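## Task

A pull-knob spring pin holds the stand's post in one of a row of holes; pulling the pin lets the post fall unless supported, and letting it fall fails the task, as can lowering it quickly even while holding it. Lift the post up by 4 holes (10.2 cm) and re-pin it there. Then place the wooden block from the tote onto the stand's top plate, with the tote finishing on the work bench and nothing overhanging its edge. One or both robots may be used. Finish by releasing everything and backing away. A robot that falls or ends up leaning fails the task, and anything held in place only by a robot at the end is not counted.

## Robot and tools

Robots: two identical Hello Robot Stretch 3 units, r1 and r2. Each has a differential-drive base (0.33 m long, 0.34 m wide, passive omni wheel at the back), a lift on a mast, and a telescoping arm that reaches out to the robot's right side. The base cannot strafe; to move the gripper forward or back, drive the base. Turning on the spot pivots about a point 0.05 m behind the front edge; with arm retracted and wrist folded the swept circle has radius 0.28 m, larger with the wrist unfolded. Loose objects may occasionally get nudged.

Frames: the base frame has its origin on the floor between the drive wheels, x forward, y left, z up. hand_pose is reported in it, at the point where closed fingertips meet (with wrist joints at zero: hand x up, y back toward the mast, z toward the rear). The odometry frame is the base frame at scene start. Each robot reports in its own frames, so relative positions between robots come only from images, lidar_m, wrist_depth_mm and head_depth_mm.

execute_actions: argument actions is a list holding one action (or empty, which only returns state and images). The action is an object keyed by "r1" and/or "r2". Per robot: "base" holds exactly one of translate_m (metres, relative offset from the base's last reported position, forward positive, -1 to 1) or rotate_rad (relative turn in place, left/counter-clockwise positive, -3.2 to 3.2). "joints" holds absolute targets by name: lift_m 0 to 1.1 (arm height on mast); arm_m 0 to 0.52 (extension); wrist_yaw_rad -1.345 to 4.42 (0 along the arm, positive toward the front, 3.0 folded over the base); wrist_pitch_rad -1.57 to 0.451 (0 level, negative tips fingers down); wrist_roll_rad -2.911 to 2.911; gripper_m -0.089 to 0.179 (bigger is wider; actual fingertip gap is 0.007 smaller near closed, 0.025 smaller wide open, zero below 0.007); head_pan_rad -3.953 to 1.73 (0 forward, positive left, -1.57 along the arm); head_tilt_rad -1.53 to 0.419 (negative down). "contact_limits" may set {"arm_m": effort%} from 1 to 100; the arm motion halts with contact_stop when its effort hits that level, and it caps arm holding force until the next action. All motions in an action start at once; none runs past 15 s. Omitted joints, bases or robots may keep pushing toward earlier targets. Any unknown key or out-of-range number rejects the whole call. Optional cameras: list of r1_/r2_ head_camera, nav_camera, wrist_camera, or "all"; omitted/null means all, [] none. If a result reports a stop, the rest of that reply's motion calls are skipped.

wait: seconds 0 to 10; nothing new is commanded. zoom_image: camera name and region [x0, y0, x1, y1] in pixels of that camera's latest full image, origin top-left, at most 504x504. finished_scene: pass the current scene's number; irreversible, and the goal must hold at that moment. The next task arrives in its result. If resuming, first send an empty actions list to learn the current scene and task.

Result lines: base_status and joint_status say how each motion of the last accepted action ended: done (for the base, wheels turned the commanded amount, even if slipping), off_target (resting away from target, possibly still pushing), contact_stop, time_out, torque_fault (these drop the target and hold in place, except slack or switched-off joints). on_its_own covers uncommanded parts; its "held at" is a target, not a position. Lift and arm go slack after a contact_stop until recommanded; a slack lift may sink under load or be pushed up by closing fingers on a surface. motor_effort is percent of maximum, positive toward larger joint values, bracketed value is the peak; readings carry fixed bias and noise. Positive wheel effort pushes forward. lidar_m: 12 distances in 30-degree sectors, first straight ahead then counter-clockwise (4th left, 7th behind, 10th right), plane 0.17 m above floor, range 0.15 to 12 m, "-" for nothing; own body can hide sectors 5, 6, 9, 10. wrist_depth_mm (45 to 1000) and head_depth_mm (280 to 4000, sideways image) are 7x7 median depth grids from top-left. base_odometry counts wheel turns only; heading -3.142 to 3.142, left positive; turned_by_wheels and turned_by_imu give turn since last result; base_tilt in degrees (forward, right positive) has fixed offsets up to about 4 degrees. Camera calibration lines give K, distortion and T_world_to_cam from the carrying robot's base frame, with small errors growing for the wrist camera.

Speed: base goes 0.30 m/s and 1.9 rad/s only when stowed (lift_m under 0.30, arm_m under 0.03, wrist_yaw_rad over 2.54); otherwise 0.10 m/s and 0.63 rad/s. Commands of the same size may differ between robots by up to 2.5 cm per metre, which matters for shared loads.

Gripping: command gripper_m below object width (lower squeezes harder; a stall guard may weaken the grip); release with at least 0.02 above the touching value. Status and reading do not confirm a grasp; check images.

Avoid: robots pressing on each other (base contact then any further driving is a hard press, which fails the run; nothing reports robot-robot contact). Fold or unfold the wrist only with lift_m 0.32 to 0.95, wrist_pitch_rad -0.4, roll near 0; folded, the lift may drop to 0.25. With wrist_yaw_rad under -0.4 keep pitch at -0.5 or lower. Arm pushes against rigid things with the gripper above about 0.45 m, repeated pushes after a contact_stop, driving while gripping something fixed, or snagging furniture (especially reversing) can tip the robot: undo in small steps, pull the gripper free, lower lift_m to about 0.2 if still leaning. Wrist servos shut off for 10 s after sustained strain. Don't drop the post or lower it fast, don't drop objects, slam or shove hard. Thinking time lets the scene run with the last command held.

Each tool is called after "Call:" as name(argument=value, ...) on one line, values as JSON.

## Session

Call:
execute_actions(actions=[])

Scene clock: 0.00 s.
r1.base_odometry: x=+0.000 y=+0.000 heading=+0.000 (m, m, rad; r1's odometry frame)
r1.turned_by_wheels: +0.000 (rad since the last result)
r1.turned_by_imu: +0.000 (rad since the last result)
r1.base_tilt: forward=-0.2 right=+1.5 (deg)
r1.lidar_m: 1.40 0.88 0.79 0.80 0.97 1.87 3.55 1.74 1.89 1.25 2.00 5.25
r1.head_depth_mm: 1986 2985 - - - 3250 2186 / 2006 3069 - - - 3226 2179 / 2025 2881 3279 3354 3573 3058 2181 / 1951 2177 2246 2272 2342 2432 2164 / 1687 1728 1740 1809 1837 1878 1905 / 1383 1400 1436 1461 1487 1513 1556 / 1177 1189 1195 1226 1242 1263 1287
r1.base_status: not commanded
r1.joint_positions: lift_m=+0.300 arm_m=+0.001 wrist_yaw_rad=+2.989 wrist_pitch_rad=-0.494 wrist_roll_rad=-0.004 gripper_m=+0.037 head_pan_rad=+0.007 head_tilt_rad=+0.014
r1.joint_status: not commanded
r1.motor_effort: left_wheel=-1 right_wheel=+0 lift_m=+20 arm_m=+0 wrist_yaw_rad=+0 wrist_pitch_rad=+5 wrist_roll_rad=+0 gripper_m=-1 head_pan_rad=-1 head_tilt_rad=+2 (%)
r1.hand_pose: x=+0.0113 y=+0.0660 z=+0.2963 quat_wxyz=(+0.225, +0.695, +0.121, +0.672) (m; r1's base frame)
r1.wrist_depth_mm: 957 - 836 798 753 701 660 / 993 - 911 869 821 781 726 / 764 779 809 814 838 805 787 / 632 629 649 657 667 674 683 / 536 536 - 561 572 565 574 / 474 - - - 481 487 487 / - - - - 421 424 428
r2.base_odometry: x=+0.000 y=+0.000 heading=+0.000 (m, m, rad; r2's odometry frame)
r2.turned_by_wheels: +0.000 (rad since the last result)
r2.turned_by_imu: +0.000 (rad since the last result)
r2.base_tilt: forward=-0.2 right=+0.9 (deg)
r2.lidar_m: 1.04 1.60 3.64 3.99 3.84 1.08 1.18 1.80 2.52 1.21 0.97 0.96
r2.head_depth_mm: 935 943 949 958 968 974 984 / 1002 1013 1018 1033 1038 1050 1060 / 1078 1092 1104 1110 1126 1134 1147 / 1171 1184 1196 1211 1220 1240 1250 / 1283 1294 1309 1330 1340 1360 1377 / 1414 1426 1446 1458 1487 1503 1526 / 1570 1590 1614 1648 1668 1694 1711
r2.base_status: not commanded
r2.joint_positions: lift_m=+0.540 arm_m=+0.001 wrist_yaw_rad=+2.967 wrist_pitch_rad=-0.373 wrist_roll_rad=+0.011 gripper_m=+0.037 head_pan_rad=+0.010 head_tilt_rad=+0.010
r2.joint_status: not commanded
r2.motor_effort: left_wheel=+0 right_wheel=-1 lift_m=+31 arm_m=-1 wrist_yaw_rad=+1 wrist_pitch_rad=+8 wrist_roll_rad=+0 gripper_m=+1 head_pan_rad=+0 head_tilt_rad=+2 (%)
r2.hand_pose: x=+0.0186 y=+0.0803 z=+0.5625 quat_wxyz=(+0.192, +0.707, +0.069, +0.677) (m; r2's base frame)
r2.wrist_depth_mm: - - - - - - - / - - - - - - - / - - - - - - - / - - - - - - - / - - - - - - - / 852 844 - 873 924 889 864 / 720 727 745 729 740 749 734
pictures: r1_head_camera (sideways: a quarter turn clockwise sets it upright), r1_nav_camera (sideways: a quarter turn counterclockwise sets it upright), r1_wrist_camera, r2_head_camera (sideways: a quarter turn clockwise sets it upright), r2_nav_camera (sideways: a quarter turn counterclockwise sets it upright), r2_wrist_camera
camera_calibration (this result's frames):
r1_head_camera: T_world_to_cam=[[-0.00848671, -0.0598168, -0.998173, 1.32582], [-0.029721, 0.997783, -0.0595408, 0.0864334], [0.999522, 0.0291614, -0.0102457, -0.0345568], [0, 0, 0, 1]] pos_world=[0.048361, -0.00592785, 1.32819]
r1_nav_camera: T_world_to_cam=[[-0.0427718, 0.0376725, 0.998374, -1.26005], [0.0277461, -0.998859, 0.0388794, 0.0111506], [0.9987, 0.029364, 0.0416777, -0.104805], [0, 0, 0, 1]] pos_world=[0.0504646, 0.0616844, 1.26193]
r1_wrist_camera: T_world_to_cam=[[0.993585, -0.106273, 0.0386711, -0.0161905], [-0.0392411, -0.644685, -0.76344, 0.299588], [0.106064, 0.757025, -0.64472, 0.310681], [0, 0, 0, 1]] pos_world=[-0.00510914, -0.043774, 0.429646]
r2_head_camera: T_world_to_cam=[[-0.0224614, 0.0147581, -0.999639, 1.32249], [-0.0639873, 0.99782, 0.016169, -0.0151135], [0.997698, 0.0643274, -0.0214681, -0.0203664], [0, 0, 0, 1]] pos_world=[0.0490574, -0.00312665, 1.32182]
r2_nav_camera: T_world_to_cam=[[-0.00807825, 0.0540859, 0.998504, -1.26019], [-0.0393871, -0.997779, 0.053728, -0.0122313], [0.999191, -0.0388942, 0.0101906, -0.0584921], [0, 0, 0, 1]] pos_world=[0.0477829, 0.0536795, 1.25956]
r2_wrist_camera: T_world_to_cam=[[0.981165, -0.192222, 0.0191091, -0.0202476], [-0.0827048, -0.507421, -0.85772, 0.558679], [0.174569, 0.839985, -0.513762, 0.380269], [0, 0, 0, 1]] pos_world=[-0.000311501, -0.0398271, 0.674945]
Images, in order (width x height): r1_head_camera 896x504, r1_nav_camera 672x504, r1_wrist_camera 644x364, r2_head_camera 896x504, r2_nav_camera 672x504, r2_wrist_camera 644x364.

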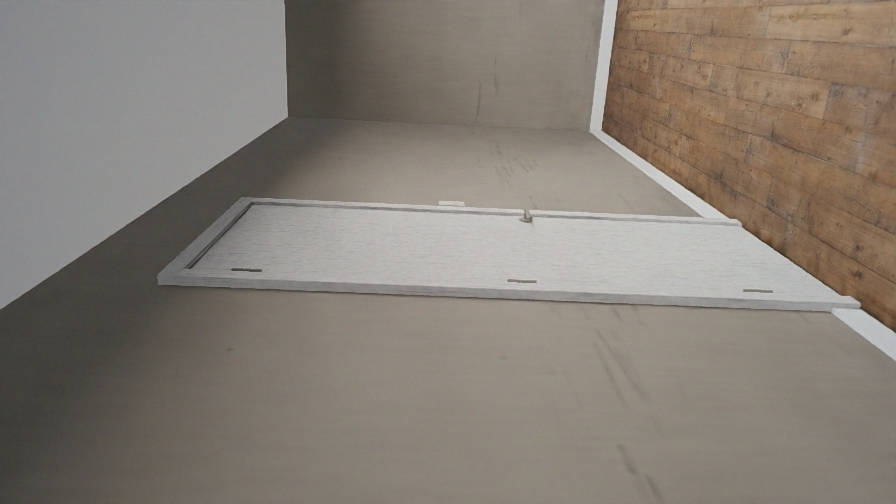

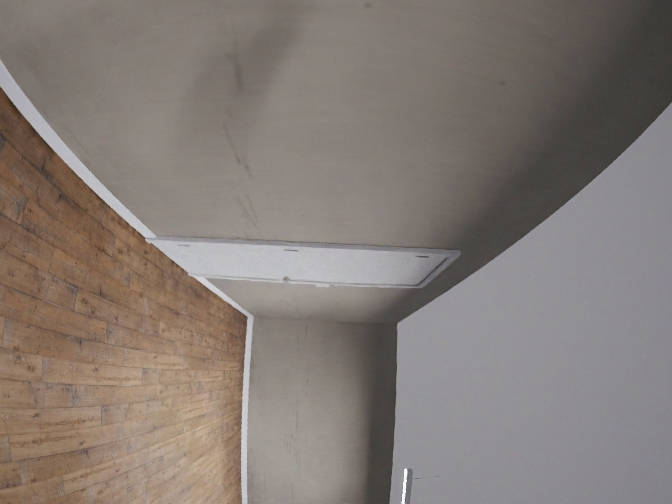

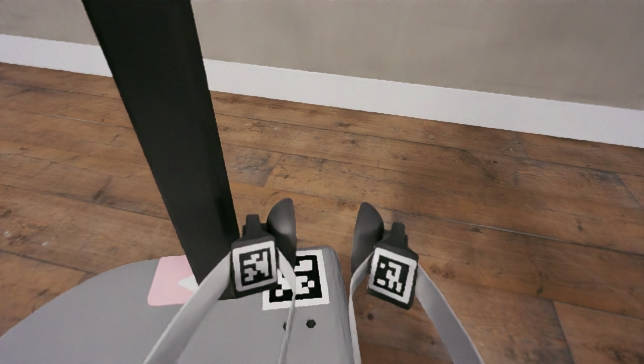

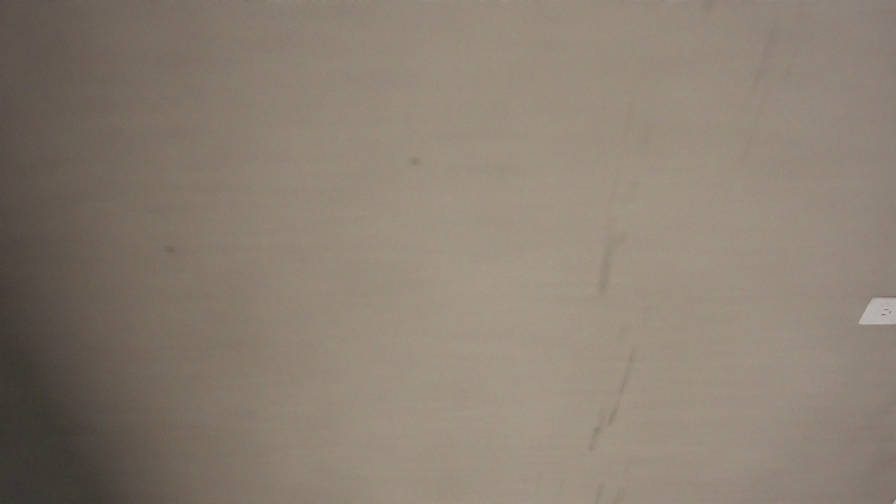

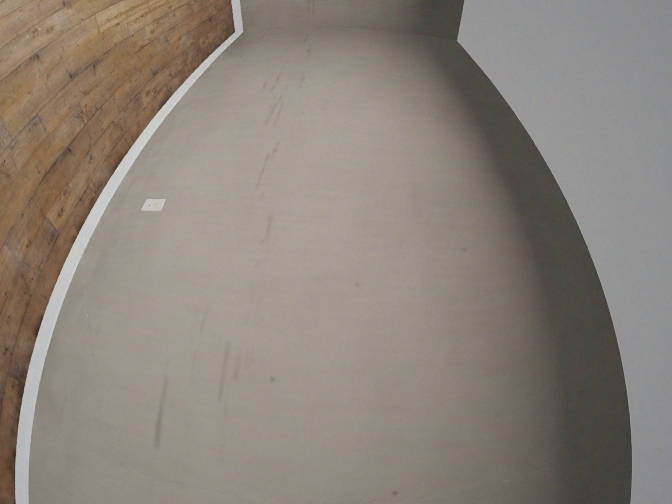

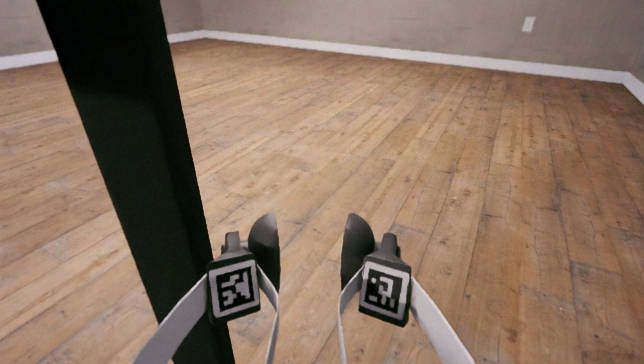

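Call:
execute_actions(actions=[{"r1":{"joints":{"head_pan_rad":-2.4,"head_tilt_rad":-0.5,"wrist_pitch_rad":-0.4,"lift_m":0.27}},"r2":{"joints":{"head_pan_rad":-3.3,"head_tilt_rad":-0.5,"lift_m":0.27}}}], cameras=["r1_head_camera","r1_nav_camera","r2_head_camera","r2_nav_camera"])

Scene clock: 9.90 s.
r1.base_odometry: x=+0.000 y=+0.000 heading=+0.000 (m, m, rad; r1's odometry frame)
r1.turned_by_wheels: +0.000 (rad since the last result)
r1.turned_by_imu: +0.001 (rad since the last result)
r1.base_tilt: forward=-0.3 right=+1.5 (deg)
r1.lidar_m: 1.40 0.88 0.80 0.80 0.97 1.87 3.52 1.75 1.89 1.25 2.00 5.25
r1.head_depth_mm: - - 3856 2593 1947 1564 1306 / - - 3381 2570 1924 1560 1289 / - - 3702 2458 1912 1535 1285 / 3748 - 3720 2507 1908 1528 1288 / 3609 3915 3655 2509 1901 1549 1278 / 3393 3773 3611 2504 1879 1516 1278 / 3246 3534 3611 2442 1874 1511 1269
r1.base_status: not commanded
r1.joint_positions: lift_m=+0.270 arm_m=+0.001 wrist_yaw_rad=+2.989 wrist_pitch_rad=-0.421 wrist_roll_rad=-0.004 gripper_m=+0.037 head_pan_rad=-2.393 head_tilt_rad=-0.494
r1.joint_status: all done
r1.motor_effort: left_wheel=-1(1) right_wheel=-1(0) lift_m=+17(16) arm_m=+0(0) wrist_yaw_rad=+1(0) wrist_pitch_rad=+7(7) wrist_roll_rad=+0(1) gripper_m=+0(0) head_pan_rad=-3(35) head_tilt_rad=-3(31) (%)
r1.hand_pose: x=+0.0128 y=+0.0757 z=+0.2823 quat_wxyz=(+0.200, +0.699, +0.095, +0.680) (m; r1's base frame)
r1.wrist_depth_mm: 947 - 821 778 734 698 659 / - - 907 862 794 751 716 / 819 835 852 875 840 809 766 / 643 660 676 679 689 700 717 / 534 544 - 557 576 574 591 / 467 - - - 480 483 490 / - - - - 413 420 422
r2.base_odometry: x=+0.000 y=+0.000 heading=+0.000 (m, m, rad; r2's odometry frame)
r2.turned_by_wheels: +0.000 (rad since the last result)
r2.turned_by_imu: +0.001 (rad since the last result)
r2.base_tilt: forward=-0.3 right=+1.0 (deg)
r2.lidar_m: 1.04 1.59 3.65 3.96 3.84 1.08 1.18 1.79 2.51 1.20 0.97 0.96
r2.head_depth_mm: 3369 3699 1445 2204 1915 1471 1308 / 3554 3838 1458 2315 1918 1521 1307 / 3739 - 1439 2411 1933 1567 1317 / 3968 - 1438 2530 1825 1568 1325 / - - 1504 2537 1830 1577 1322 / - - 1619 2563 1896 1586 1327 / - - 1756 2473 1963 1596 1334
r2.base_status: not commanded
r2.joint_positions: lift_m=+0.271 arm_m=+0.001 wrist_yaw_rad=+2.967 wrist_pitch_rad=-0.373 wrist_roll_rad=+0.011 gripper_m=+0.037 head_pan_rad=-3.293 head_tilt_rad=-0.494
r2.joint_status: all done
r2.motor_effort: left_wheel=+0(0) right_wheel=-1(1) lift_m=+16(24) arm_m=-1(1) wrist_yaw_rad=+1(1) wrist_pitch_rad=+8(8) wrist_roll_rad=+0(0) gripper_m=+1(1) head_pan_rad=-4(53) head_tilt_rad=-2(29) (%)
r2.hand_pose: x=+0.0186 y=+0.0803 z=+0.2936 quat_wxyz=(+0.192, +0.707, +0.069, +0.677) (m; r2's base frame)
r2.wrist_depth_mm: - - - - - - - / - - - - - - - / - - - - - - - / 759 - 789 804 818 808 842 / 621 609 650 637 633 641 639 / 512 518 - 523 538 524 529 / 450 - - 447 444 448 453
pictures: r1_head_camera (sideways: a quarter turn clockwise sets it upright), r1_nav_camera (sideways: a quarter turn counterclockwise sets it upright), r2_head_camera (sideways: a quarter turn clockwise sets it upright), r2_nav_camera (sideways: a quarter turn counterclockwise sets it upright)
camera_calibration (this result's frames):
r1_head_camera: T_world_to_cam=[[0.320304, 0.379267, -0.868079, 1.15381], [0.715236, -0.697685, -0.0409134, 0.0576044], [-0.621163, -0.607777, -0.494736, 0.605912], [0, 0, 0, 1]] pos_world=[-0.0344018, -0.0291547, 1.30373]
r1_nav_camera: T_world_to_cam=[[-0.3023, -0.332782, 0.893236, -1.12095], [-0.707335, 0.706477, 0.0238186, 0.0352633], [-0.638977, -0.624617, -0.448956, 0.543799], [0, 0, 0, 1]] pos_world=[0.0335558, -0.058278, 1.24457]
r2_head_camera: T_world_to_cam=[[0.493969, -0.0904284, -0.864764, 1.14312], [-0.11113, -0.992986, 0.0403572, -0.0462974], [-0.862348, 0.0761659, -0.500554, 0.614522], [0, 0, 0, 1]] pos_world=[-0.0398808, 0.0105925, 1.298]
r2_nav_camera: T_world_to_cam=[[-0.477982, 0.0180561, 0.878184, -1.10006], [0.167129, 0.983394, 0.0707463, -0.0356054], [-0.862323, 0.180585, -0.473062, 0.58185], [0, 0, 0, 1]] pos_world=[-0.0181139, -0.0501966, 1.24382]
Images, in order (width x height): r1_head_camera 896x504, r1_nav_camera 672x504, r2_head_camera 896x504, r2_nav_camera 672x504.

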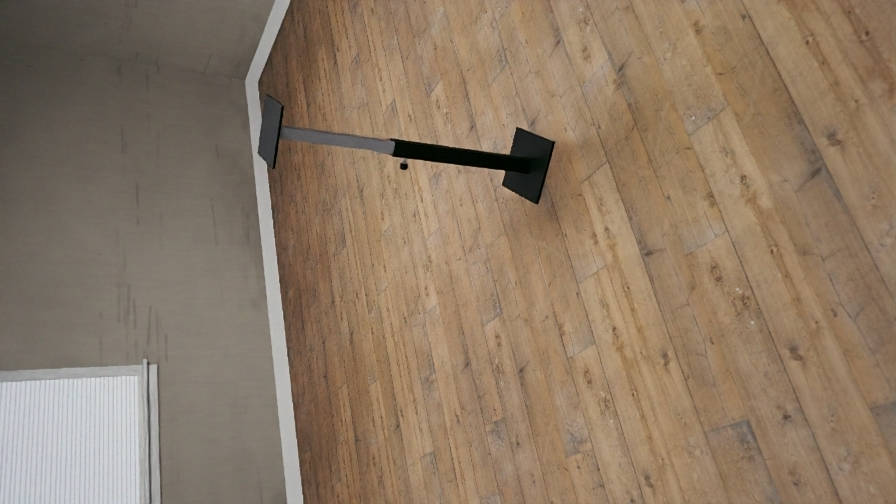

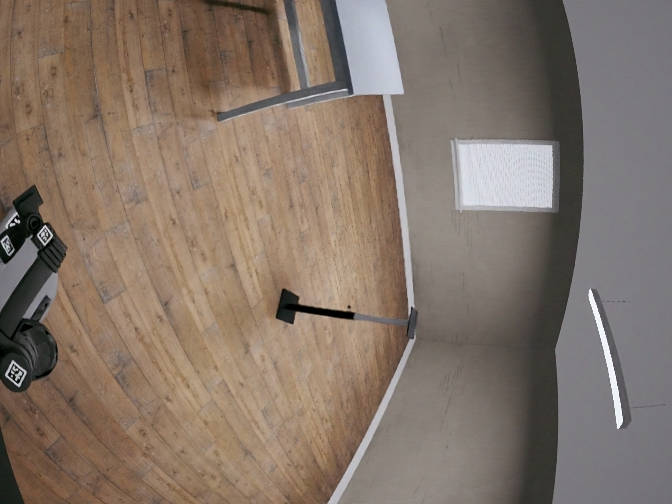

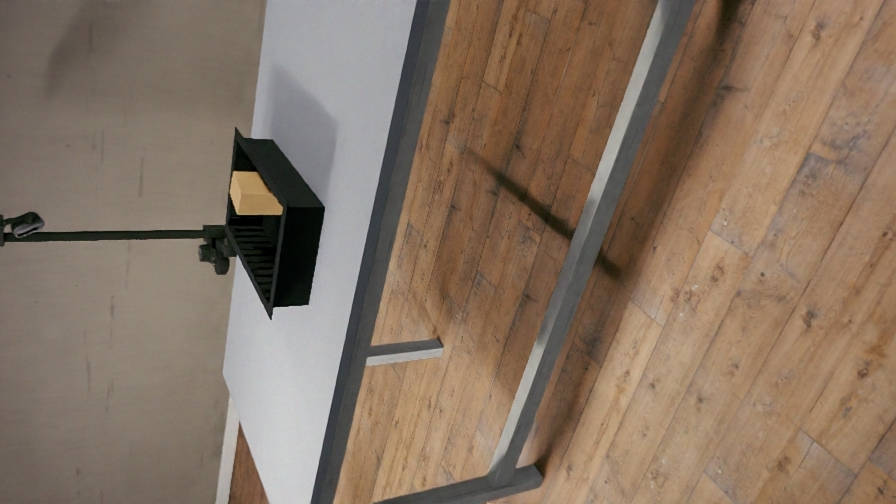

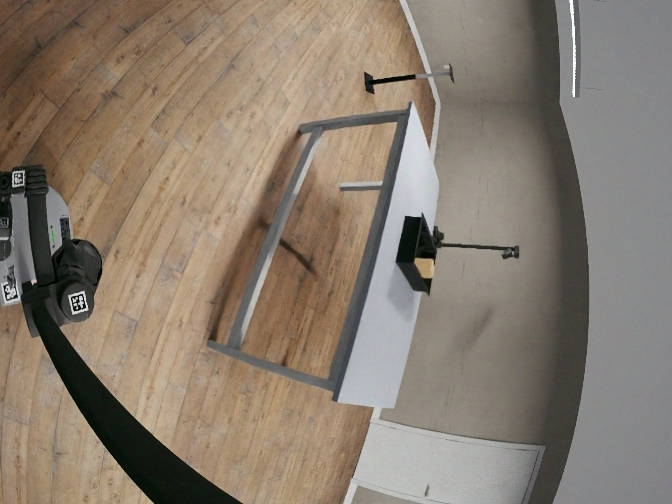

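Call:
execute_actions(actions=[{"r1":{"base":{"rotate_rad":0.69}},"r2":{"base":{"rotate_rad":0.54},"joints":{"head_tilt_rad":-0.8}}}], cameras=[])

Call:
execute_actions(actions=[{"r1":{"base":{"translate_m":-1}},"r2":{"base":{"translate_m":-1}}}], cameras=[])

Call:
execute_actions(actions=[{"r1":{"base":{"translate_m":-0.2},"joints":{"lift_m":0.7}},"r2":{"base":{"translate_m":-1}}}], cameras=[])

Call:
execute_actions(actions=[{"r1":{"base":{"rotate_rad":-1.82},"joints":{"wrist_yaw_rad":0,"gripper_m":0.13,"head_pan_rad":-1.5,"head_tilt_rad":-0.9}},"r2":{"base":{"rotate_rad":-0.32},"joints":{"head_pan_rad":-3.14}}}])

Scene clock: 30.33 s.
r1.base_odometry: x=+0.000 y=+0.000 heading=+0.690 (m, m, rad; r1's odometry frame)
r1.turned_by_wheels: +0.690 (rad since the last result)
r1.turned_by_imu: +0.677 (rad since the last result)
r1.base_tilt: forward=-0.2 right=+1.4 (deg)
r1.lidar_m: 0.83 0.80 0.82 1.10 2.88 3.64 1.75 1.25 1.95 2.00 3.40 1.16
r1.head_depth_mm: 3279 3569 3706 2583 1946 1559 1297 / 3322 3635 3822 2545 1938 1557 1294 / 3418 3699 1787 2300 1902 1531 1280 / 3410 3760 1551 2295 1838 1536 1290 / 3559 3864 1506 2295 1900 1519 1281 / 3610 3866 1494 2368 1869 1526 1281 / 3645 3951 1502 2362 1874 1509 1258
r1.base_status: done
r1.joint_positions: lift_m=+0.270 arm_m=+0.001 wrist_yaw_rad=+2.989 wrist_pitch_rad=-0.420 wrist_roll_rad=-0.004 gripper_m=+0.037 head_pan_rad=-2.393 head_tilt_rad=-0.494
r1.joint_status: not commanded
r1.motor_effort: left_wheel=-1(6) right_wheel=+0(6) lift_m=+16(17) arm_m=-1(1) wrist_yaw_rad=+0(0) wrist_pitch_rad=+7(7) wrist_roll_rad=+0(0) gripper_m=+0(0) head_pan_rad=-3(3) head_tilt_rad=-2(3) (%)
r1.hand_pose: x=+0.0128 y=+0.0757 z=+0.2824 quat_wxyz=(+0.200, +0.699, +0.095, +0.680) (m; r1's base frame)
r1.wrist_depth_mm: - - - - 909 726 599 / - - - - 971 757 622 / 831 830 855 868 885 787 656 / 654 653 671 685 699 711 651 / 538 548 - 555 581 576 582 / 471 - - - 483 484 491 / - - - - 411 418 422
r2.base_odometry: x=+0.000 y=+0.000 heading=+0.540 (m, m, rad; r2's odometry frame)
r2.turned_by_wheels: +0.540 (rad since the last result)
r2.turned_by_imu: +0.528 (rad since the last result)
r2.base_tilt: forward=-0.3 right=+1.0 (deg)
r2.lidar_m: 1.61 3.65 3.97 3.82 1.12 1.18 1.80 2.46 1.20 0.97 0.96 1.05
r2.head_depth_mm: 1405 2528 2036 1715 1473 1293 1156 / 1569 2549 1956 1714 1481 1294 1193 / 3273 2399 2077 1719 1485 1304 - / 3292 2607 2084 1743 1497 1306 1200 / 3487 2617 2113 1752 1502 1311 1169 / 3500 2625 2114 1753 1505 1321 1173 / 3549 2679 2115 1764 1516 1325 1174
r2.base_status: done
r2.joint_positions: lift_m=+0.271 arm_m=+0.001 wrist_yaw_rad=+2.967 wrist_pitch_rad=-0.373 wrist_roll_rad=+0.011 gripper_m=+0.037 head_pan_rad=-3.293 head_tilt_rad=-0.790
r2.joint_status: all done
r2.motor_effort: left_wheel=-2(11) right_wheel=+0(5) lift_m=+15(15) arm_m=-1(1) wrist_yaw_rad=+0(1) wrist_pitch_rad=+8(8) wrist_roll_rad=+0(1) gripper_m=+1(0) head_pan_rad=-3(4) head_tilt_rad=-4(25) (%)
r2.hand_pose: x=+0.0186 y=+0.0803 z=+0.2936 quat_wxyz=(+0.192, +0.707, +0.069, +0.677) (m; r2's base frame)
r2.wrist_depth_mm: - - - - - - - / 927 - - - - - - / - - - - - - - / 786 - 786 783 813 827 827 / 613 613 661 641 634 635 650 / 506 517 - 517 539 524 522 / 444 - - 448 444 447 447
pictures: none
No camera images: the call's "cameras" was empty. Leave "cameras" out to get every camera's image.

Scene clock: 35.27 s.
r1.base_odometry: x=-0.771 y=-0.636 heading=+0.690 (m, m, rad; r1's odometry frame)
r1.turned_by_wheels: +0.000 (rad since the last result)
r1.turned_by_imu: +0.001 (rad since the last result)
r1.base_tilt: forward=-0.1 right=+1.6 (deg)
r1.lidar_m: 1.72 1.65 1.70 2.30 3.01 0.76 0.76 3.12 1.22 0.76 2.12 2.39
r1.head_depth_mm: 2577 2747 3074 2587 1935 1566 1296 / 2617 2804 3070 2575 1923 1550 1298 / 2640 2889 3155 2543 1912 1540 1286 / 2691 2929 3223 2517 1906 1541 1296 / 2746 2959 3202 2474 1898 1529 1274 / 2845 3093 3323 2455 1875 1518 1274 / 2870 3154 3351 2122 1559 1502 1261
r1.base_status: done
r1.joint_positions: lift_m=+0.270 arm_m=+0.001 wrist_yaw_rad=+2.989 wrist_pitch_rad=-0.419 wrist_roll_rad=-0.004 gripper_m=+0.037 head_pan_rad=-2.393 head_tilt_rad=-0.494
r1.joint_status: not commanded
r1.motor_effort: left_wheel=-2(9) right_wheel=+0(4) lift_m=+17(16) arm_m=+0(1) wrist_yaw_rad=+0(0) wrist_pitch_rad=+7(7) wrist_roll_rad=+0(0) gripper_m=+0(0) head_pan_rad=-3(4) head_tilt_rad=-3(3) (%)
r1.hand_pose: x=+0.0128 y=+0.0758 z=+0.2825 quat_wxyz=(+0.200, +0.699, +0.095, +0.680) (m; r1's base frame)
r1.wrist_depth_mm: - - - - - - - / - - - - - - - / 814 828 859 871 915 923 934 / 651 649 677 687 692 711 726 / 532 542 - 560 578 581 585 / 471 - - - 481 483 492 / - - - - 414 420 420
r2.base_odometry: x=-0.858 y=-0.514 heading=+0.540 (m, m, rad; r2's odometry frame)
r2.turned_by_wheels: +0.000 (rad since the last result)
r2.turned_by_imu: +0.000 (rad since the last result)
r2.base_tilt: forward=-0.2 right=+0.9 (deg)
r2.lidar_m: 2.22 4.56 0.90 0.72 0.72 0.78 2.14 3.44 1.67 1.34 1.33 1.46
r2.head_depth_mm: 3331 2512 2036 1304 1413 1293 1154 / 3374 2575 2068 1724 1481 1299 1192 / 3253 2490 2069 1726 1485 1299 - / 3425 2588 2089 1741 1491 1304 1200 / 3475 2624 2092 1744 1498 1310 1170 / 3510 2631 2117 1766 1506 1313 1172 / 3571 2651 2119 1773 1512 1328 1181
r2.base_status: done
r2.joint_positions: lift_m=+0.271 arm_m=+0.001 wrist_yaw_rad=+2.967 wrist_pitch_rad=-0.373 wrist_roll_rad=+0.011 gripper_m=+0.037 head_pan_rad=-3.293 head_tilt_rad=-0.791
r2.joint_status: not commanded
r2.motor_effort: left_wheel=-2(14) right_wheel=+0(5) lift_m=+16(15) arm_m=-1(1) wrist_yaw_rad=+0(0) wrist_pitch_rad=+8(8) wrist_roll_rad=+0(0) gripper_m=+1(1) head_pan_rad=-3(4) head_tilt_rad=-4(4) (%)
r2.hand_pose: x=+0.0186 y=+0.0803 z=+0.2936 quat_wxyz=(+0.192, +0.707, +0.069, +0.677) (m; r2's base frame)
r2.wrist_depth_mm: - - - - - - - / - - - - - - - / 622 - 940 - - - - / 769 - 788 804 808 811 806 / 614 608 665 636 634 629 648 / 516 516 - 518 539 528 524 / 446 - - 445 446 449 453
pictures: none
No camera images: the call's "cameras" was empty. Leave "cameras" out to get every camera's image.

Scene clock: 40.20 s.
r1.base_odometry: x=-0.926 y=-0.764 heading=+0.690 (m, m, rad; r1's odometry frame)
r1.turned_by_wheels: +0.000 (rad since the last result)
r1.turned_by_imu: +0.001 (rad since the last result)
r1.base_tilt: forward=-0.2 right=+1.5 (deg)
r1.lidar_m: 1.90 1.82 1.87 2.53 2.91 0.57 3.08 2.95 1.14 0.79 0.79 2.64
r1.head_depth_mm: 2418 2632 2860 2569 1935 1546 1295 / 2443 2665 2944 2568 1922 1545 1295 / 2471 2724 2992 2535 1928 1535 1287 / 2538 2746 2992 2530 1602 1490 1291 / 1051 1075 3033 1344 1506 1491 1274 / 2698 2925 3123 2441 1864 1514 1270 / 2715 3023 3214 2455 1873 1517 1273
r1.base_status: done
r1.joint_positions: lift_m=+0.700 arm_m=+0.001 wrist_yaw_rad=+2.989 wrist_pitch_rad=-0.419 wrist_roll_rad=-0.004 gripper_m=+0.037 head_pan_rad=-2.393 head_tilt_rad=-0.494
r1.joint_status: all done
r1.motor_effort: left_wheel=-1(9) right_wheel=-1(3) lift_m=+23(27) arm_m=-1(1) wrist_yaw_rad=+0(0) wrist_pitch_rad=+7(7) wrist_roll_rad=+0(0) gripper_m=+0(0) head_pan_rad=-3(3) head_tilt_rad=-3(3) (%)
r1.hand_pose: x=+0.0128 y=+0.0759 z=+0.7122 quat_wxyz=(+0.200, +0.699, +0.095, +0.680) (m; r1's base frame)
r1.wrist_depth_mm: - - - - - - - / - - - - - - - / - - - - - - - / - - - - - - - / - - - - - - - / 944 928 - 973 994 980 - / 822 827 819 838 835 848 870
r2.base_odometry: x=-1.716 y=-1.028 heading=+0.540 (m, m, rad; r2's odometry frame)
r2.turned_by_wheels: +0.000 (rad since the last result)
r2.turned_by_imu: +0.000 (rad since the last result)
r2.base_tilt: forward=-0.2 right=+0.9 (deg)
r2.lidar_m: 2.84 0.88 0.50 1.05 1.28 1.19 3.31 3.27 2.14 1.72 1.70 1.85
r2.head_depth_mm: 3335 2447 1987 1701 1470 1295 1152 / 3346 2544 2057 1662 1474 1299 1196 / 3383 2553 2070 1726 1483 1306 - / 3390 2587 2081 1739 1490 1307 1202 / 3269 2615 2094 1750 1496 1315 1167 / 3160 2637 2110 1754 1506 1317 1176 / 3052 2656 2116 1769 1515 1321 1175
r2.base_status: done
r2.joint_positions: lift_m=+0.271 arm_m=+0.001 wrist_yaw_rad=+2.967 wrist_pitch_rad=-0.373 wrist_roll_rad=+0.011 gripper_m=+0.037 head_pan_rad=-3.293 head_tilt_rad=-0.791
r2.joint_status: not commanded
r2.motor_effort: left_wheel=-2(12) right_wheel=+0(4) lift_m=+16(16) arm_m=-1(1) wrist_yaw_rad=+0(1) wrist_pitch_rad=+8(8) wrist_roll_rad=+0(0) gripper_m=+0(0) head_pan_rad=-4(4) head_tilt_rad=-4(3) (%)
r2.hand_pose: x=+0.0186 y=+0.0803 z=+0.2936 quat_wxyz=(+0.192, +0.707, +0.069, +0.677) (m; r2's base frame)
r2.wrist_depth_mm: - - - - - - - / - - - - 579 - - / - - - - 636 807 - / 767 - 790 794 735 814 838 / 611 605 644 632 641 633 651 / 509 521 - 521 542 519 534 / 447 - - 448 445 442 453
pictures: none
No camera images: the call's "cameras" was empty. Leave "cameras" out to get every camera's image.

Scene clock: 44.03 s.
r1.base_odometry: x=-0.926 y=-0.764 heading=-1.130 (m, m, rad; r1's odometry frame)
r1.turned_by_wheels: -1.820 (rad since the last result)
r1.turned_by_imu: -1.793 (rad since the last result)
r1.base_tilt: forward=-0.2 right=+1.5 (deg)
r1.lidar_m: 1.15 0.79 3.64 2.11 1.82 1.82 2.11 2.90 2.89 0.57 2.95 1.16
r1.head_depth_mm: 2787 2251 1866 1619 1404 1286 - / 2807 2257 688 1605 1394 - - / 2759 2247 685 1536 1369 - - / 2775 2191 1792 1590 1421 1231 1134 / 2760 2206 1839 1579 1398 1229 1107 / 2736 2208 1825 1583 1380 1227 1103 / 2687 2168 1837 1573 1371 1225 1103
r1.base_status: done
r1.joint_positions: lift_m=+0.700 arm_m=+0.001 wrist_yaw_rad=+0.001 wrist_pitch_rad=-0.419 wrist_roll_rad=-0.004 gripper_m=+0.130 head_pan_rad=-1.507 head_tilt_rad=-0.888
r1.joint_status: all done
r1.motor_effort: left_wheel=+1(5) right_wheel=-2(3) lift_m=+22(22) arm_m=+0(0) wrist_yaw_rad=-1(2) wrist_pitch_rad=+7(7) wrist_roll_rad=+0(0) gripper_m=+0(86) head_pan_rad=+2(33) head_tilt_rad=-5(29) (%)
r1.hand_pose: x=-0.0212 y=-0.3700 z=+0.7122 quat_wxyz=(+0.693, +0.148, -0.690, -0.147) (m; r1's base frame)
r1.wrist_depth_mm: - - - - - - - / - - - - - - - / - - - - - - - / - - - - - - - / - - - - - - - / 939 928 967 930 976 - - / 808 823 831 815 863 842 862
r2.base_odometry: x=-1.716 y=-1.028 heading=+0.220 (m, m, rad; r2's odometry frame)
r2.turned_by_wheels: -0.320 (rad since the last result)
r2.turned_by_imu: -0.312 (rad since the last result)
r2.base_tilt: forward=-0.3 right=+1.0 (deg)
r2.lidar_m: 2.08 4.08 0.60 0.50 1.05 1.27 1.19 3.27 2.99 1.89 1.70 1.71
r2.head_depth_mm: 3214 2388 2051 1703 1473 1289 1161 / 3355 2561 2061 1716 1476 1298 1193 / 2993 2505 1974 1704 1486 1299 - / 3411 2593 2089 1732 1495 1302 1182 / 3479 2623 2097 1751 1496 1311 1168 / 3336 2628 2103 1751 1505 1315 1173 / 3207 2650 2122 1766 1511 1317 1179
r2.base_status: done
r2.joint_positions: lift_m=+0.271 arm_m=+0.001 wrist_yaw_rad=+2.967 wrist_pitch_rad=-0.373 wrist_roll_rad=+0.011 gripper_m=+0.037 head_pan_rad=-3.147 head_tilt_rad=-0.791
r2.joint_status: all done
r2.motor_effort: left_wheel=+1(10) right_wheel=-2(6) lift_m=+15(15) arm_m=-1(0) wrist_yaw_rad=+0(0) wrist_pitch_rad=+8(8) wrist_roll_rad=+0(0) gripper_m=+1(1) head_pan_rad=+4(21) head_tilt_rad=-4(4) (%)
r2.hand_pose: x=+0.0186 y=+0.0803 z=+0.2936 quat_wxyz=(+0.192, +0.707, +0.069, +0.677) (m; r2's base frame)
r2.wrist_depth_mm: - - - - - - - / - - - - - - - / - - - 675 - - - / 799 - 795 727 801 808 821 / 618 605 647 629 637 637 648 / 507 509 - 521 546 528 527 / 457 - - 441 437 448 453
pictures: r1_head_camera (sideways: a quarter turn clockwise sets it upright), r1_nav_camera (sideways: a quarter turn counterclockwise sets it upright), r1_wrist_camera, r2_head_camera (sideways: a quarter turn clockwise sets it upright), r2_nav_camera (sideways: a quarter turn counterclockwise sets it upright), r2_wrist_camera
camera_calibration (this result's frames):
r1_head_camera: T_world_to_cam=[[-0.109899, 0.78343, -0.611686, 0.822259], [0.992054, 0.12438, -0.0189365, 0.0272888], [0.0612459, -0.608907, -0.790874, 0.986953], [0, 0, 0, 1]] pos_world=[0.0028467, -0.0466134, 1.28404]
r1_nav_camera: T_world_to_cam=[[0.08613, -0.753177, 0.652155, -0.809054], [-0.994225, -0.10704, 0.00768617, 0.0580241], [0.0640175, -0.64905, -0.758047, 0.941599], [0, 0, 0, 1]] pos_world=[0.067094, 0.00799496, 1.24096]
r1_wrist_camera: T_world_to_cam=[[-0.998142, -0.0441683, 0.0419706, -0.0679485], [-0.0598899, 0.584532, -0.809157, 0.821681], [0.011206, -0.810168, -0.586091, 0.288636], [0, 0, 0, 1]] pos_world=[-0.0218464, -0.249456, 0.836888]
r2_head_camera: T_world_to_cam=[[0.733045, -0.0188979, -0.679917, 0.900714], [0.0208416, -0.998521, 0.0502235, -0.0599297], [-0.67986, -0.0509866, -0.731567, 0.913923], [0, 0, 0, 1]] pos_world=[-0.0376756, 0.00377846, 1.28402]
r2_nav_camera: T_world_to_cam=[[-0.711806, -0.0503544, 0.700568, -0.867087], [0.000940847, 0.997358, 0.0726425, -0.0370324], [-0.702375, 0.0523665, -0.709878, 0.888952], [0, 0, 0, 1]] pos_world=[0.00721466, -0.0532784, 1.24119]
r2_wrist_camera: T_world_to_cam=[[0.981166, -0.19222, 0.0191111, -0.0151092], [-0.0827192, -0.507504, -0.85767, 0.327965], [0.17456, 0.839936, -0.513845, 0.242124], [0, 0, 0, 1]] pos_world=[-0.000311555, -0.0398292, 0.405989]
Images, in order (width x height): r1_head_camera 896x504, r1_nav_camera 672x504, r1_wrist_camera 644x364, r2_head_camera 896x504, r2_nav_camera 672x504, r2_wrist_camera 644x364.

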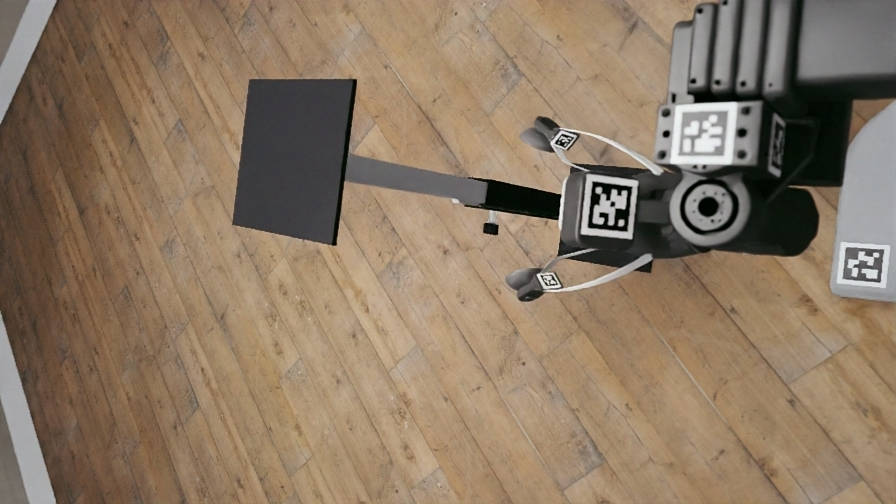

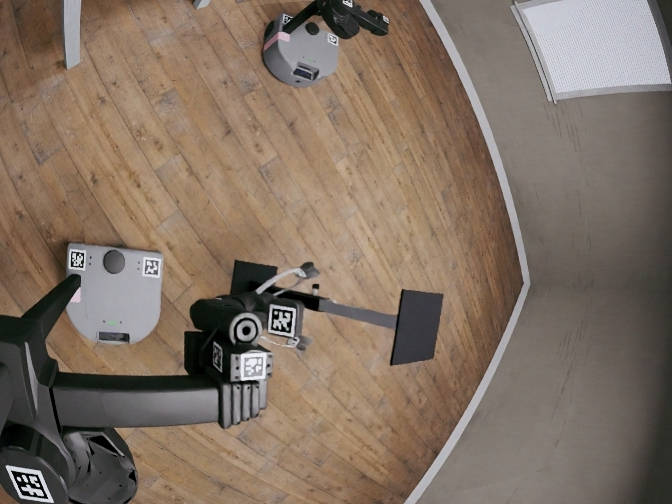

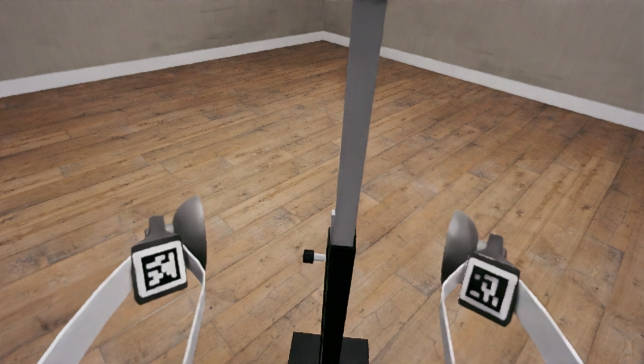

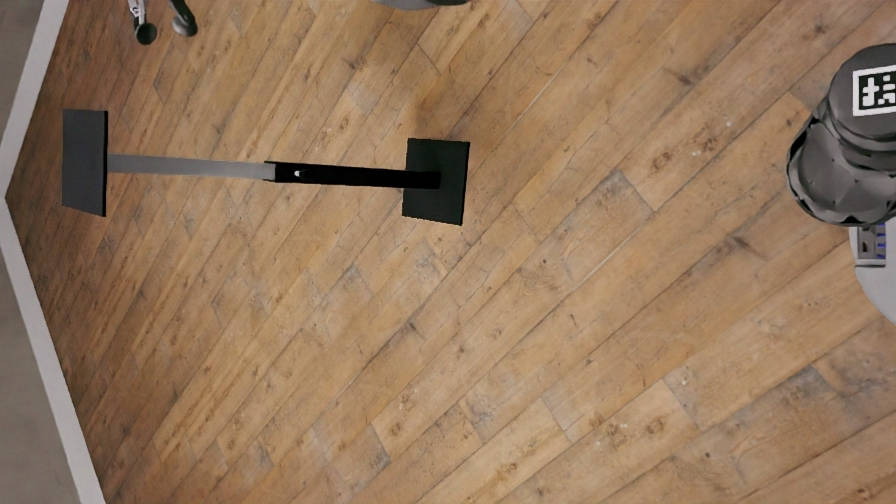

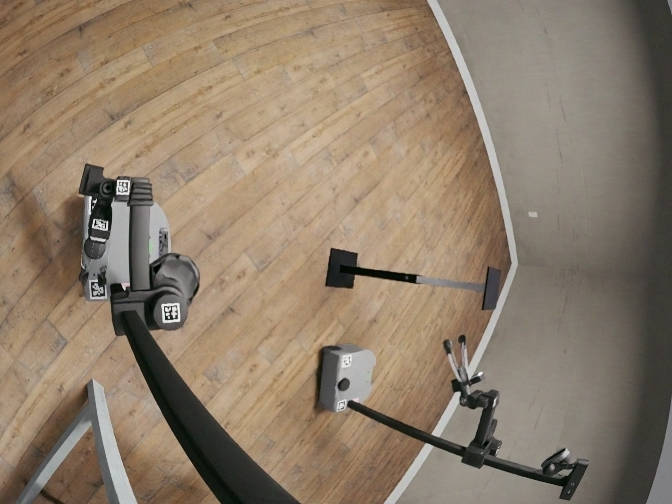

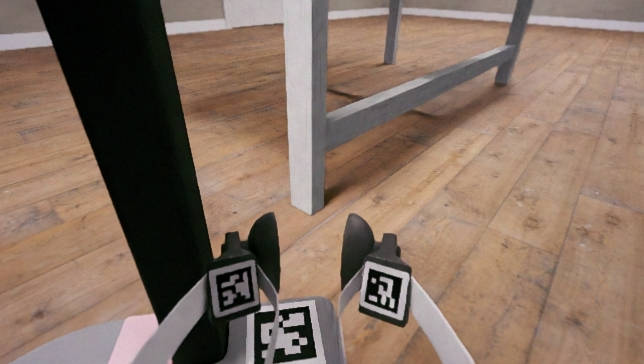

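Call:
execute_actions(actions=[{"r1":{"base":{"translate_m":-0.02},"joints":{"lift_m":0.6,"wrist_pitch_rad":0,"arm_m":0.17}},"r2":{"base":{"translate_m":-0.5}}}], cameras=[])

Call:
execute_actions(actions=[{"r2":{"base":{"rotate_rad":-1.68},"joints":{"lift_m":0.34,"wrist_yaw_rad":0,"head_pan_rad":-1.5,"head_tilt_rad":-0.9}}}], cameras=[])

Call:
execute_actions(actions=[{"r2":{"joints":{"wrist_pitch_rad":0,"arm_m":0.15,"gripper_m":0.08}}}], cameras=["r1_head_camera","r1_wrist_camera","r2_head_camera","r2_wrist_camera"])

Scene clock: 62.77 s.
r1.base_odometry: x=-0.934 y=-0.746 heading=-1.130 (m, m, rad; r1's odometry frame)
r1.turned_by_wheels: +0.000 (rad since the last result)
r1.turned_by_imu: +0.001 (rad since the last result)
r1.base_tilt: forward=-0.2 right=+1.5 (deg)
r1.lidar_m: 1.17 0.81 3.61 2.09 1.81 1.81 2.09 2.88 2.88 0.57 0.92 0.78
r1.head_depth_mm: 2813 2244 1887 1602 1400 1245 1131 / 2756 2246 1757 1598 - - - / 2807 2257 686 1600 - 1244 1144 / 2797 2229 1784 1589 1365 1238 1145 / 2765 2214 1842 1586 1381 1234 1111 / 2762 2169 1829 1569 1374 1220 1107 / 2706 2198 1826 1565 1305 1218 1105
r1.base_status: done
r1.joint_positions: lift_m=+0.600 arm_m=+0.170 wrist_yaw_rad=+0.001 wrist_pitch_rad=-0.023 wrist_roll_rad=-0.004 gripper_m=+0.130 head_pan_rad=-1.507 head_tilt_rad=-0.889
r1.joint_status: all done
r1.motor_effort: left_wheel=+1(5) right_wheel=-1(5) lift_m=+17(19) arm_m=+1(2) wrist_yaw_rad=+0(1) wrist_pitch_rad=+8(8) wrist_roll_rad=+0(0) gripper_m=+0(0) head_pan_rad=+2(2) head_tilt_rad=-5(6) (%)
r1.hand_pose: x=-0.0213 y=-0.5704 z=+0.7090 quat_wxyz=(+0.709, +0.009, -0.705, -0.008) (m; r1's base frame)
r1.wrist_depth_mm: - - - 167 173 - - / - - - - - - - / - - - - - - - / - - - 168 - - - / - - - 173 - - - / - - - 181 - - - / - - - 189 - - -
r2.base_odometry: x=-2.204 y=-1.137 heading=+0.220 (m, m, rad; r2's odometry frame)
r2.turned_by_wheels: +0.000 (rad since the last result)
r2.turned_by_imu: +0.001 (rad since the last result)
r2.base_tilt: forward=-0.3 right=+1.0 (deg)
r2.lidar_m: 2.47 0.76 0.76 1.00 0.91 2.76 0.70 2.90 2.91 2.24 2.02 2.03
r2.head_depth_mm: 3019 2528 902 1675 1470 1290 1158 / 3216 2531 849 1644 1476 1289 1194 / 3386 2577 1953 1696 1411 1299 - / 3299 2597 2078 1740 1494 1307 1184 / 3175 2620 2094 1753 1493 1310 1170 / 3025 2626 2096 1755 1504 1321 1174 / 2824 2646 2123 1756 1510 1329 1176
r2.base_status: done
r2.joint_positions: lift_m=+0.271 arm_m=+0.001 wrist_yaw_rad=+2.967 wrist_pitch_rad=-0.373 wrist_roll_rad=+0.011 gripper_m=+0.037 head_pan_rad=-3.147 head_tilt_rad=-0.791
r2.joint_status: not commanded
r2.motor_effort: left_wheel=+2(10) right_wheel=-2(6) lift_m=+16(16) arm_m=-1(1) wrist_yaw_rad=+1(1) wrist_pitch_rad=+8(8) wrist_roll_rad=+0(1) gripper_m=+0(1) head_pan_rad=+4(3) head_tilt_rad=-3(4) (%)
r2.hand_pose: x=+0.0186 y=+0.0803 z=+0.2936 quat_wxyz=(+0.192, +0.707, +0.069, +0.677) (m; r2's base frame)
r2.wrist_depth_mm: - - - - - - - / - - - - - - - / 843 - - - - - - / 791 - 806 785 823 782 814 / 615 607 658 637 637 629 656 / 510 518 - 518 537 528 527 / 452 - - 440 446 450 449
pictures: none
No camera images: the call's "cameras" was empty. Leave "cameras" out to get every camera's image.

Scene clock: 65.90 s.
r1.base_odometry: x=-0.934 y=-0.746 heading=-1.130 (m, m, rad; r1's odometry frame)
r1.turned_by_wheels: +0.000 (rad since the last result)
r1.turned_by_imu: +0.000 (rad since the last result)
r1.base_tilt: forward=-0.1 right=+1.5 (deg)
r1.lidar_m: 1.17 0.81 3.59 2.09 1.81 1.81 2.09 2.88 2.88 0.57 0.92 0.91
r1.head_depth_mm: 2794 2273 1855 1606 1398 1244 1126 / 2790 2243 1726 1600 - - - / 2752 2249 686 1596 - 1248 1138 / 2795 2214 1771 1598 1376 1241 1148 / 2722 2213 1840 1577 1379 1235 1116 / 2699 2186 1835 1581 1390 1228 1115 / 2686 2183 1837 1580 1348 1224 1102
r1.base_status: not commanded
r1.joint_positions: lift_m=+0.600 arm_m=+0.170 wrist_yaw_rad=+0.001 wrist_pitch_rad=-0.023 wrist_roll_rad=-0.004 gripper_m=+0.130 head_pan_rad=-1.507 head_tilt_rad=-0.889
r1.joint_status: not commanded
r1.motor_effort: left_wheel=+1(1) right_wheel=-2(1) lift_m=+17(17) arm_m=+1(2) wrist_yaw_rad=-1(1) wrist_pitch_rad=+8(8) wrist_roll_rad=+0(0) gripper_m=+0(0) head_pan_rad=+2(2) head_tilt_rad=-5(5) (%)
r1.hand_pose: x=-0.0213 y=-0.5704 z=+0.7090 quat_wxyz=(+0.709, +0.009, -0.705, -0.008) (m; r1's base frame)
r1.wrist_depth_mm: - - - 167 174 - - / - - - - - - - / - - - - - - - / - - - 168 - - - / - - - 173 - - - / - - - 181 - - - / - - - 189 - - -
r2.base_odometry: x=-2.204 y=-1.137 heading=-1.460 (m, m, rad; r2's odometry frame)
r2.turned_by_wheels: -1.680 (rad since the last result)
r2.turned_by_imu: -1.646 (rad since the last result)
r2.base_tilt: forward=-0.2 right=+1.0 (deg)
r2.lidar_m: 2.34 2.02 2.02 2.34 4.08 0.76 1.00 0.92 0.91 0.70 2.90 2.90
r2.head_depth_mm: 2613 2095 1741 1577 1390 1242 1128 / 2631 762 1759 1583 1393 1244 - / 2659 787 1803 1524 1388 1270 - / 2700 2182 1844 1603 1413 1258 1155 / 2693 2195 1869 1604 1416 1267 1144 / 2722 2214 1869 1617 1417 1270 1149 / 2760 2229 1883 1627 1427 1276 1151
r2.base_status: done
r2.joint_positions: lift_m=+0.339 arm_m=+0.001 wrist_yaw_rad=+0.002 wrist_pitch_rad=-0.373 wrist_roll_rad=+0.011 gripper_m=+0.037 head_pan_rad=-1.507 head_tilt_rad=-0.889
r2.joint_status: all done
r2.motor_effort: left_wheel=+1(10) right_wheel=-2(7) lift_m=+45(46) arm_m=-1(1) wrist_yaw_rad=-1(2) wrist_pitch_rad=+8(8) wrist_roll_rad=+0(0) gripper_m=+1(1) head_pan_rad=+4(54) head_tilt_rad=-5(16) (%)
r2.hand_pose: x=-0.0209 y=-0.3759 z=+0.3623 quat_wxyz=(+0.691, +0.131, -0.698, -0.131) (m; r2's base frame)
r2.wrist_depth_mm: - - - - - - - / - - - - - - - / - - - - - - - / 901 924 936 882 957 936 631 / 706 721 756 706 747 720 552 / 598 592 - 597 638 608 571 / 513 512 517 516 529 523 526
pictures: none
No camera images: the call's "cameras" was empty. Leave "cameras" out to get every camera's image.

Scene clock: 68.23 s.
r1.base_odometry: x=-0.934 y=-0.746 heading=-1.130 (m, m, rad; r1's odometry frame)
r1.turned_by_wheels: +0.000 (rad since the last result)
r1.turned_by_imu: +0.000 (rad since the last result)
r1.base_tilt: forward=-0.1 right=+1.5 (deg)
r1.lidar_m: 1.17 0.81 3.59 2.09 1.81 1.81 2.09 2.89 2.88 0.57 0.92 0.91
r1.head_depth_mm: 2821 2236 1891 1610 1400 1248 1120 / 2785 2249 1740 1589 - - - / 2789 2210 685 1594 - 1243 1139 / 2768 2208 1770 1585 1370 1242 1149 / 2767 2195 1830 1545 1382 1231 1110 / 2744 2173 1823 1515 1377 1229 1101 / 2670 2155 1815 1041 1352 1226 1104
r1.base_status: not commanded
r1.joint_positions: lift_m=+0.600 arm_m=+0.170 wrist_yaw_rad=+0.001 wrist_pitch_rad=-0.023 wrist_roll_rad=-0.004 gripper_m=+0.130 head_pan_rad=-1.507 head_tilt_rad=-0.889
r1.joint_status: not commanded
r1.motor_effort: left_wheel=+1(1) right_wheel=-3(1) lift_m=+17(17) arm_m=+1(1) wrist_yaw_rad=+0(0) wrist_pitch_rad=+8(8) wrist_roll_rad=+0(1) gripper_m=+0(0) head_pan_rad=+2(2) head_tilt_rad=-5(6) (%)
r1.hand_pose: x=-0.0213 y=-0.5704 z=+0.7090 quat_wxyz=(+0.709, +0.009, -0.705, -0.008) (m; r1's base frame)
r1.wrist_depth_mm: - - - 167 173 - - / - - - - - - - / - - - - - - - / - - - 168 - - - / - - - 173 - - - / - - - 181 - - - / - - - 189 - - -
r2.base_odometry: x=-2.204 y=-1.137 heading=-1.460 (m, m, rad; r2's odometry frame)
r2.turned_by_wheels: +0.000 (rad since the last result)
r2.turned_by_imu: +0.000 (rad since the last result)
r2.base_tilt: forward=-0.2 right=+1.0 (deg)
r2.lidar_m: 2.34 2.02 2.02 2.34 4.03 0.76 1.00 0.91 0.91 0.70 2.90 2.90
r2.head_depth_mm: 2603 2101 1742 1575 1396 1241 1128 / 2616 763 1745 1588 1394 - - / 2653 786 1791 1536 1416 1216 1156 / 2682 2172 1846 1600 1411 1263 1155 / 2699 2203 1858 1615 1418 1262 1147 / 2734 2207 1872 1616 1423 1267 1151 / 2753 2237 1895 1624 1427 1273 1154
r2.base_status: not commanded
r2.joint_positions: lift_m=+0.339 arm_m=+0.150 wrist_yaw_rad=+0.002 wrist_pitch_rad=-0.022 wrist_roll_rad=+0.011 gripper_m=+0.080 head_pan_rad=-1.507 head_tilt_rad=-0.889
r2.joint_status: all done
r2.motor_effort: left_wheel=+1(1) right_wheel=-2(2) lift_m=+45(45) arm_m=+2(2) wrist_yaw_rad=-2(2) wrist_pitch_rad=+11(12) wrist_roll_rad=+0(0) gripper_m=+1(81) head_pan_rad=+5(4) head_tilt_rad=-4(4) (%)
r2.hand_pose: x=-0.0209 y=-0.5503 z=+0.4484 quat_wxyz=(+0.704, +0.009, -0.711, -0.007) (m; r2's base frame)
r2.wrist_depth_mm: - - - - - - - / - - - - - - - / - - - - - - - / - - - - - - - / - - - - - - - / - - - 981 - - - / 789 767 777 752 760 790 759
pictures: r1_head_camera (sideways: a quarter turn clockwise sets it upright), r1_wrist_camera, r2_head_camera (sideways: a quarter turn clockwise sets it upright), r2_wrist_camera
camera_calibration (this result's frames):
r1_head_camera: T_world_to_cam=[[-0.110065, 0.783457, -0.611621, 0.822175], [0.992028, 0.124587, -0.0189314, 0.0272824], [0.0613681, -0.608829, -0.790924, 0.987019], [0, 0, 0, 1]] pos_world=[0.00285629, -0.0466126, 1.28403]
r1_wrist_camera: T_world_to_cam=[[-0.998175, -0.0241937, 0.0553208, -0.0748097], [-0.0593723, 0.226608, -0.972175, 0.847664], [0.0109844, -0.973686, -0.227631, -0.222987], [0, 0, 0, 1]] pos_world=[-0.021896, -0.411016, 0.777458]
r2_head_camera: T_world_to_cam=[[-0.0357651, 0.795561, -0.604817, 0.80755], [0.995022, 0.0846804, 0.0525472, -0.0688908], [0.0930206, -0.599926, -0.794629, 0.99121], [0, 0, 0, 1]] pos_world=[0.00522693, -0.0419679, 1.27968]
r2_wrist_camera: T_world_to_cam=[[-0.999691, 0.0221151, 0.0113512, -0.0204855], [-0.00699253, 0.18802, -0.98214, 0.577533], [-0.0238544, -0.981916, -0.187807, -0.294659], [0, 0, 0, 1]] pos_world=[-0.0234697, -0.397465, 0.512112]
Images, in order (width x height): r1_head_camera 896x504, r1_wrist_camera 644x364, r2_head_camera 896x504, r2_wrist_camera 644x364.

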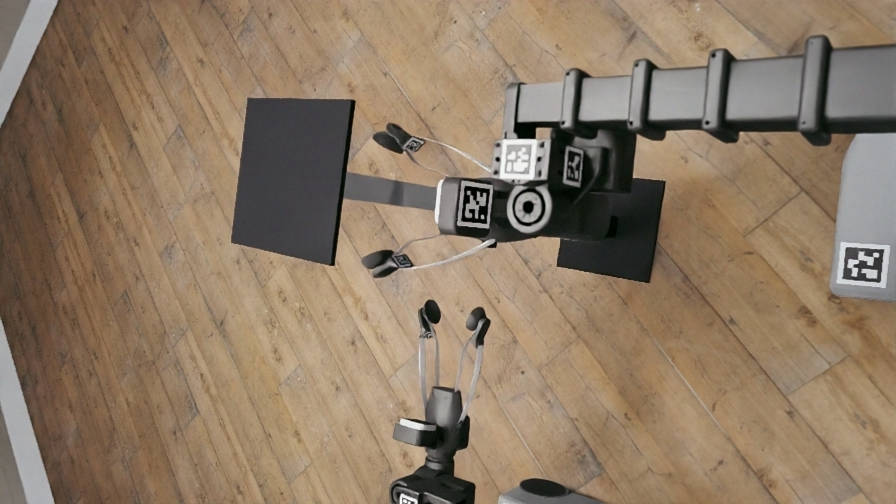

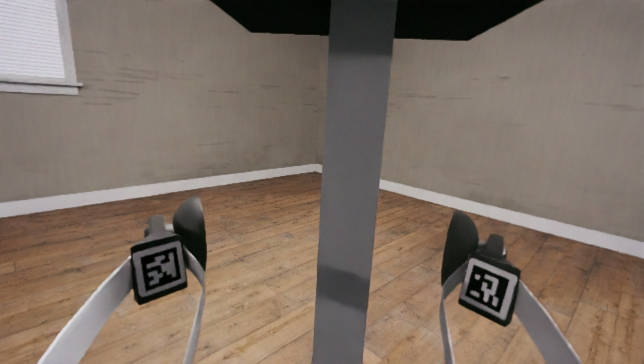

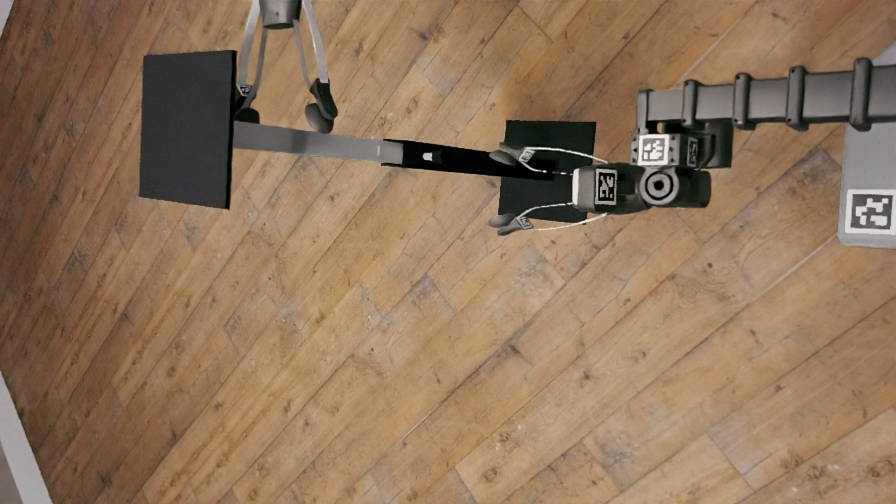

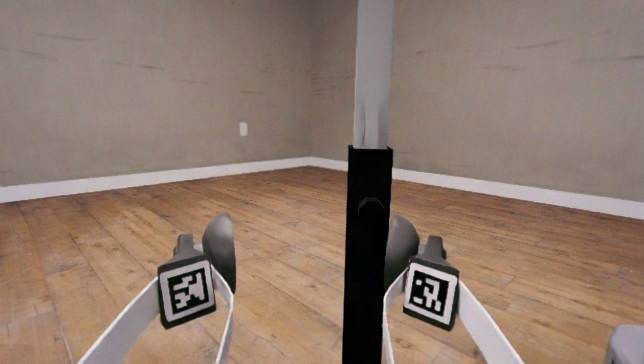

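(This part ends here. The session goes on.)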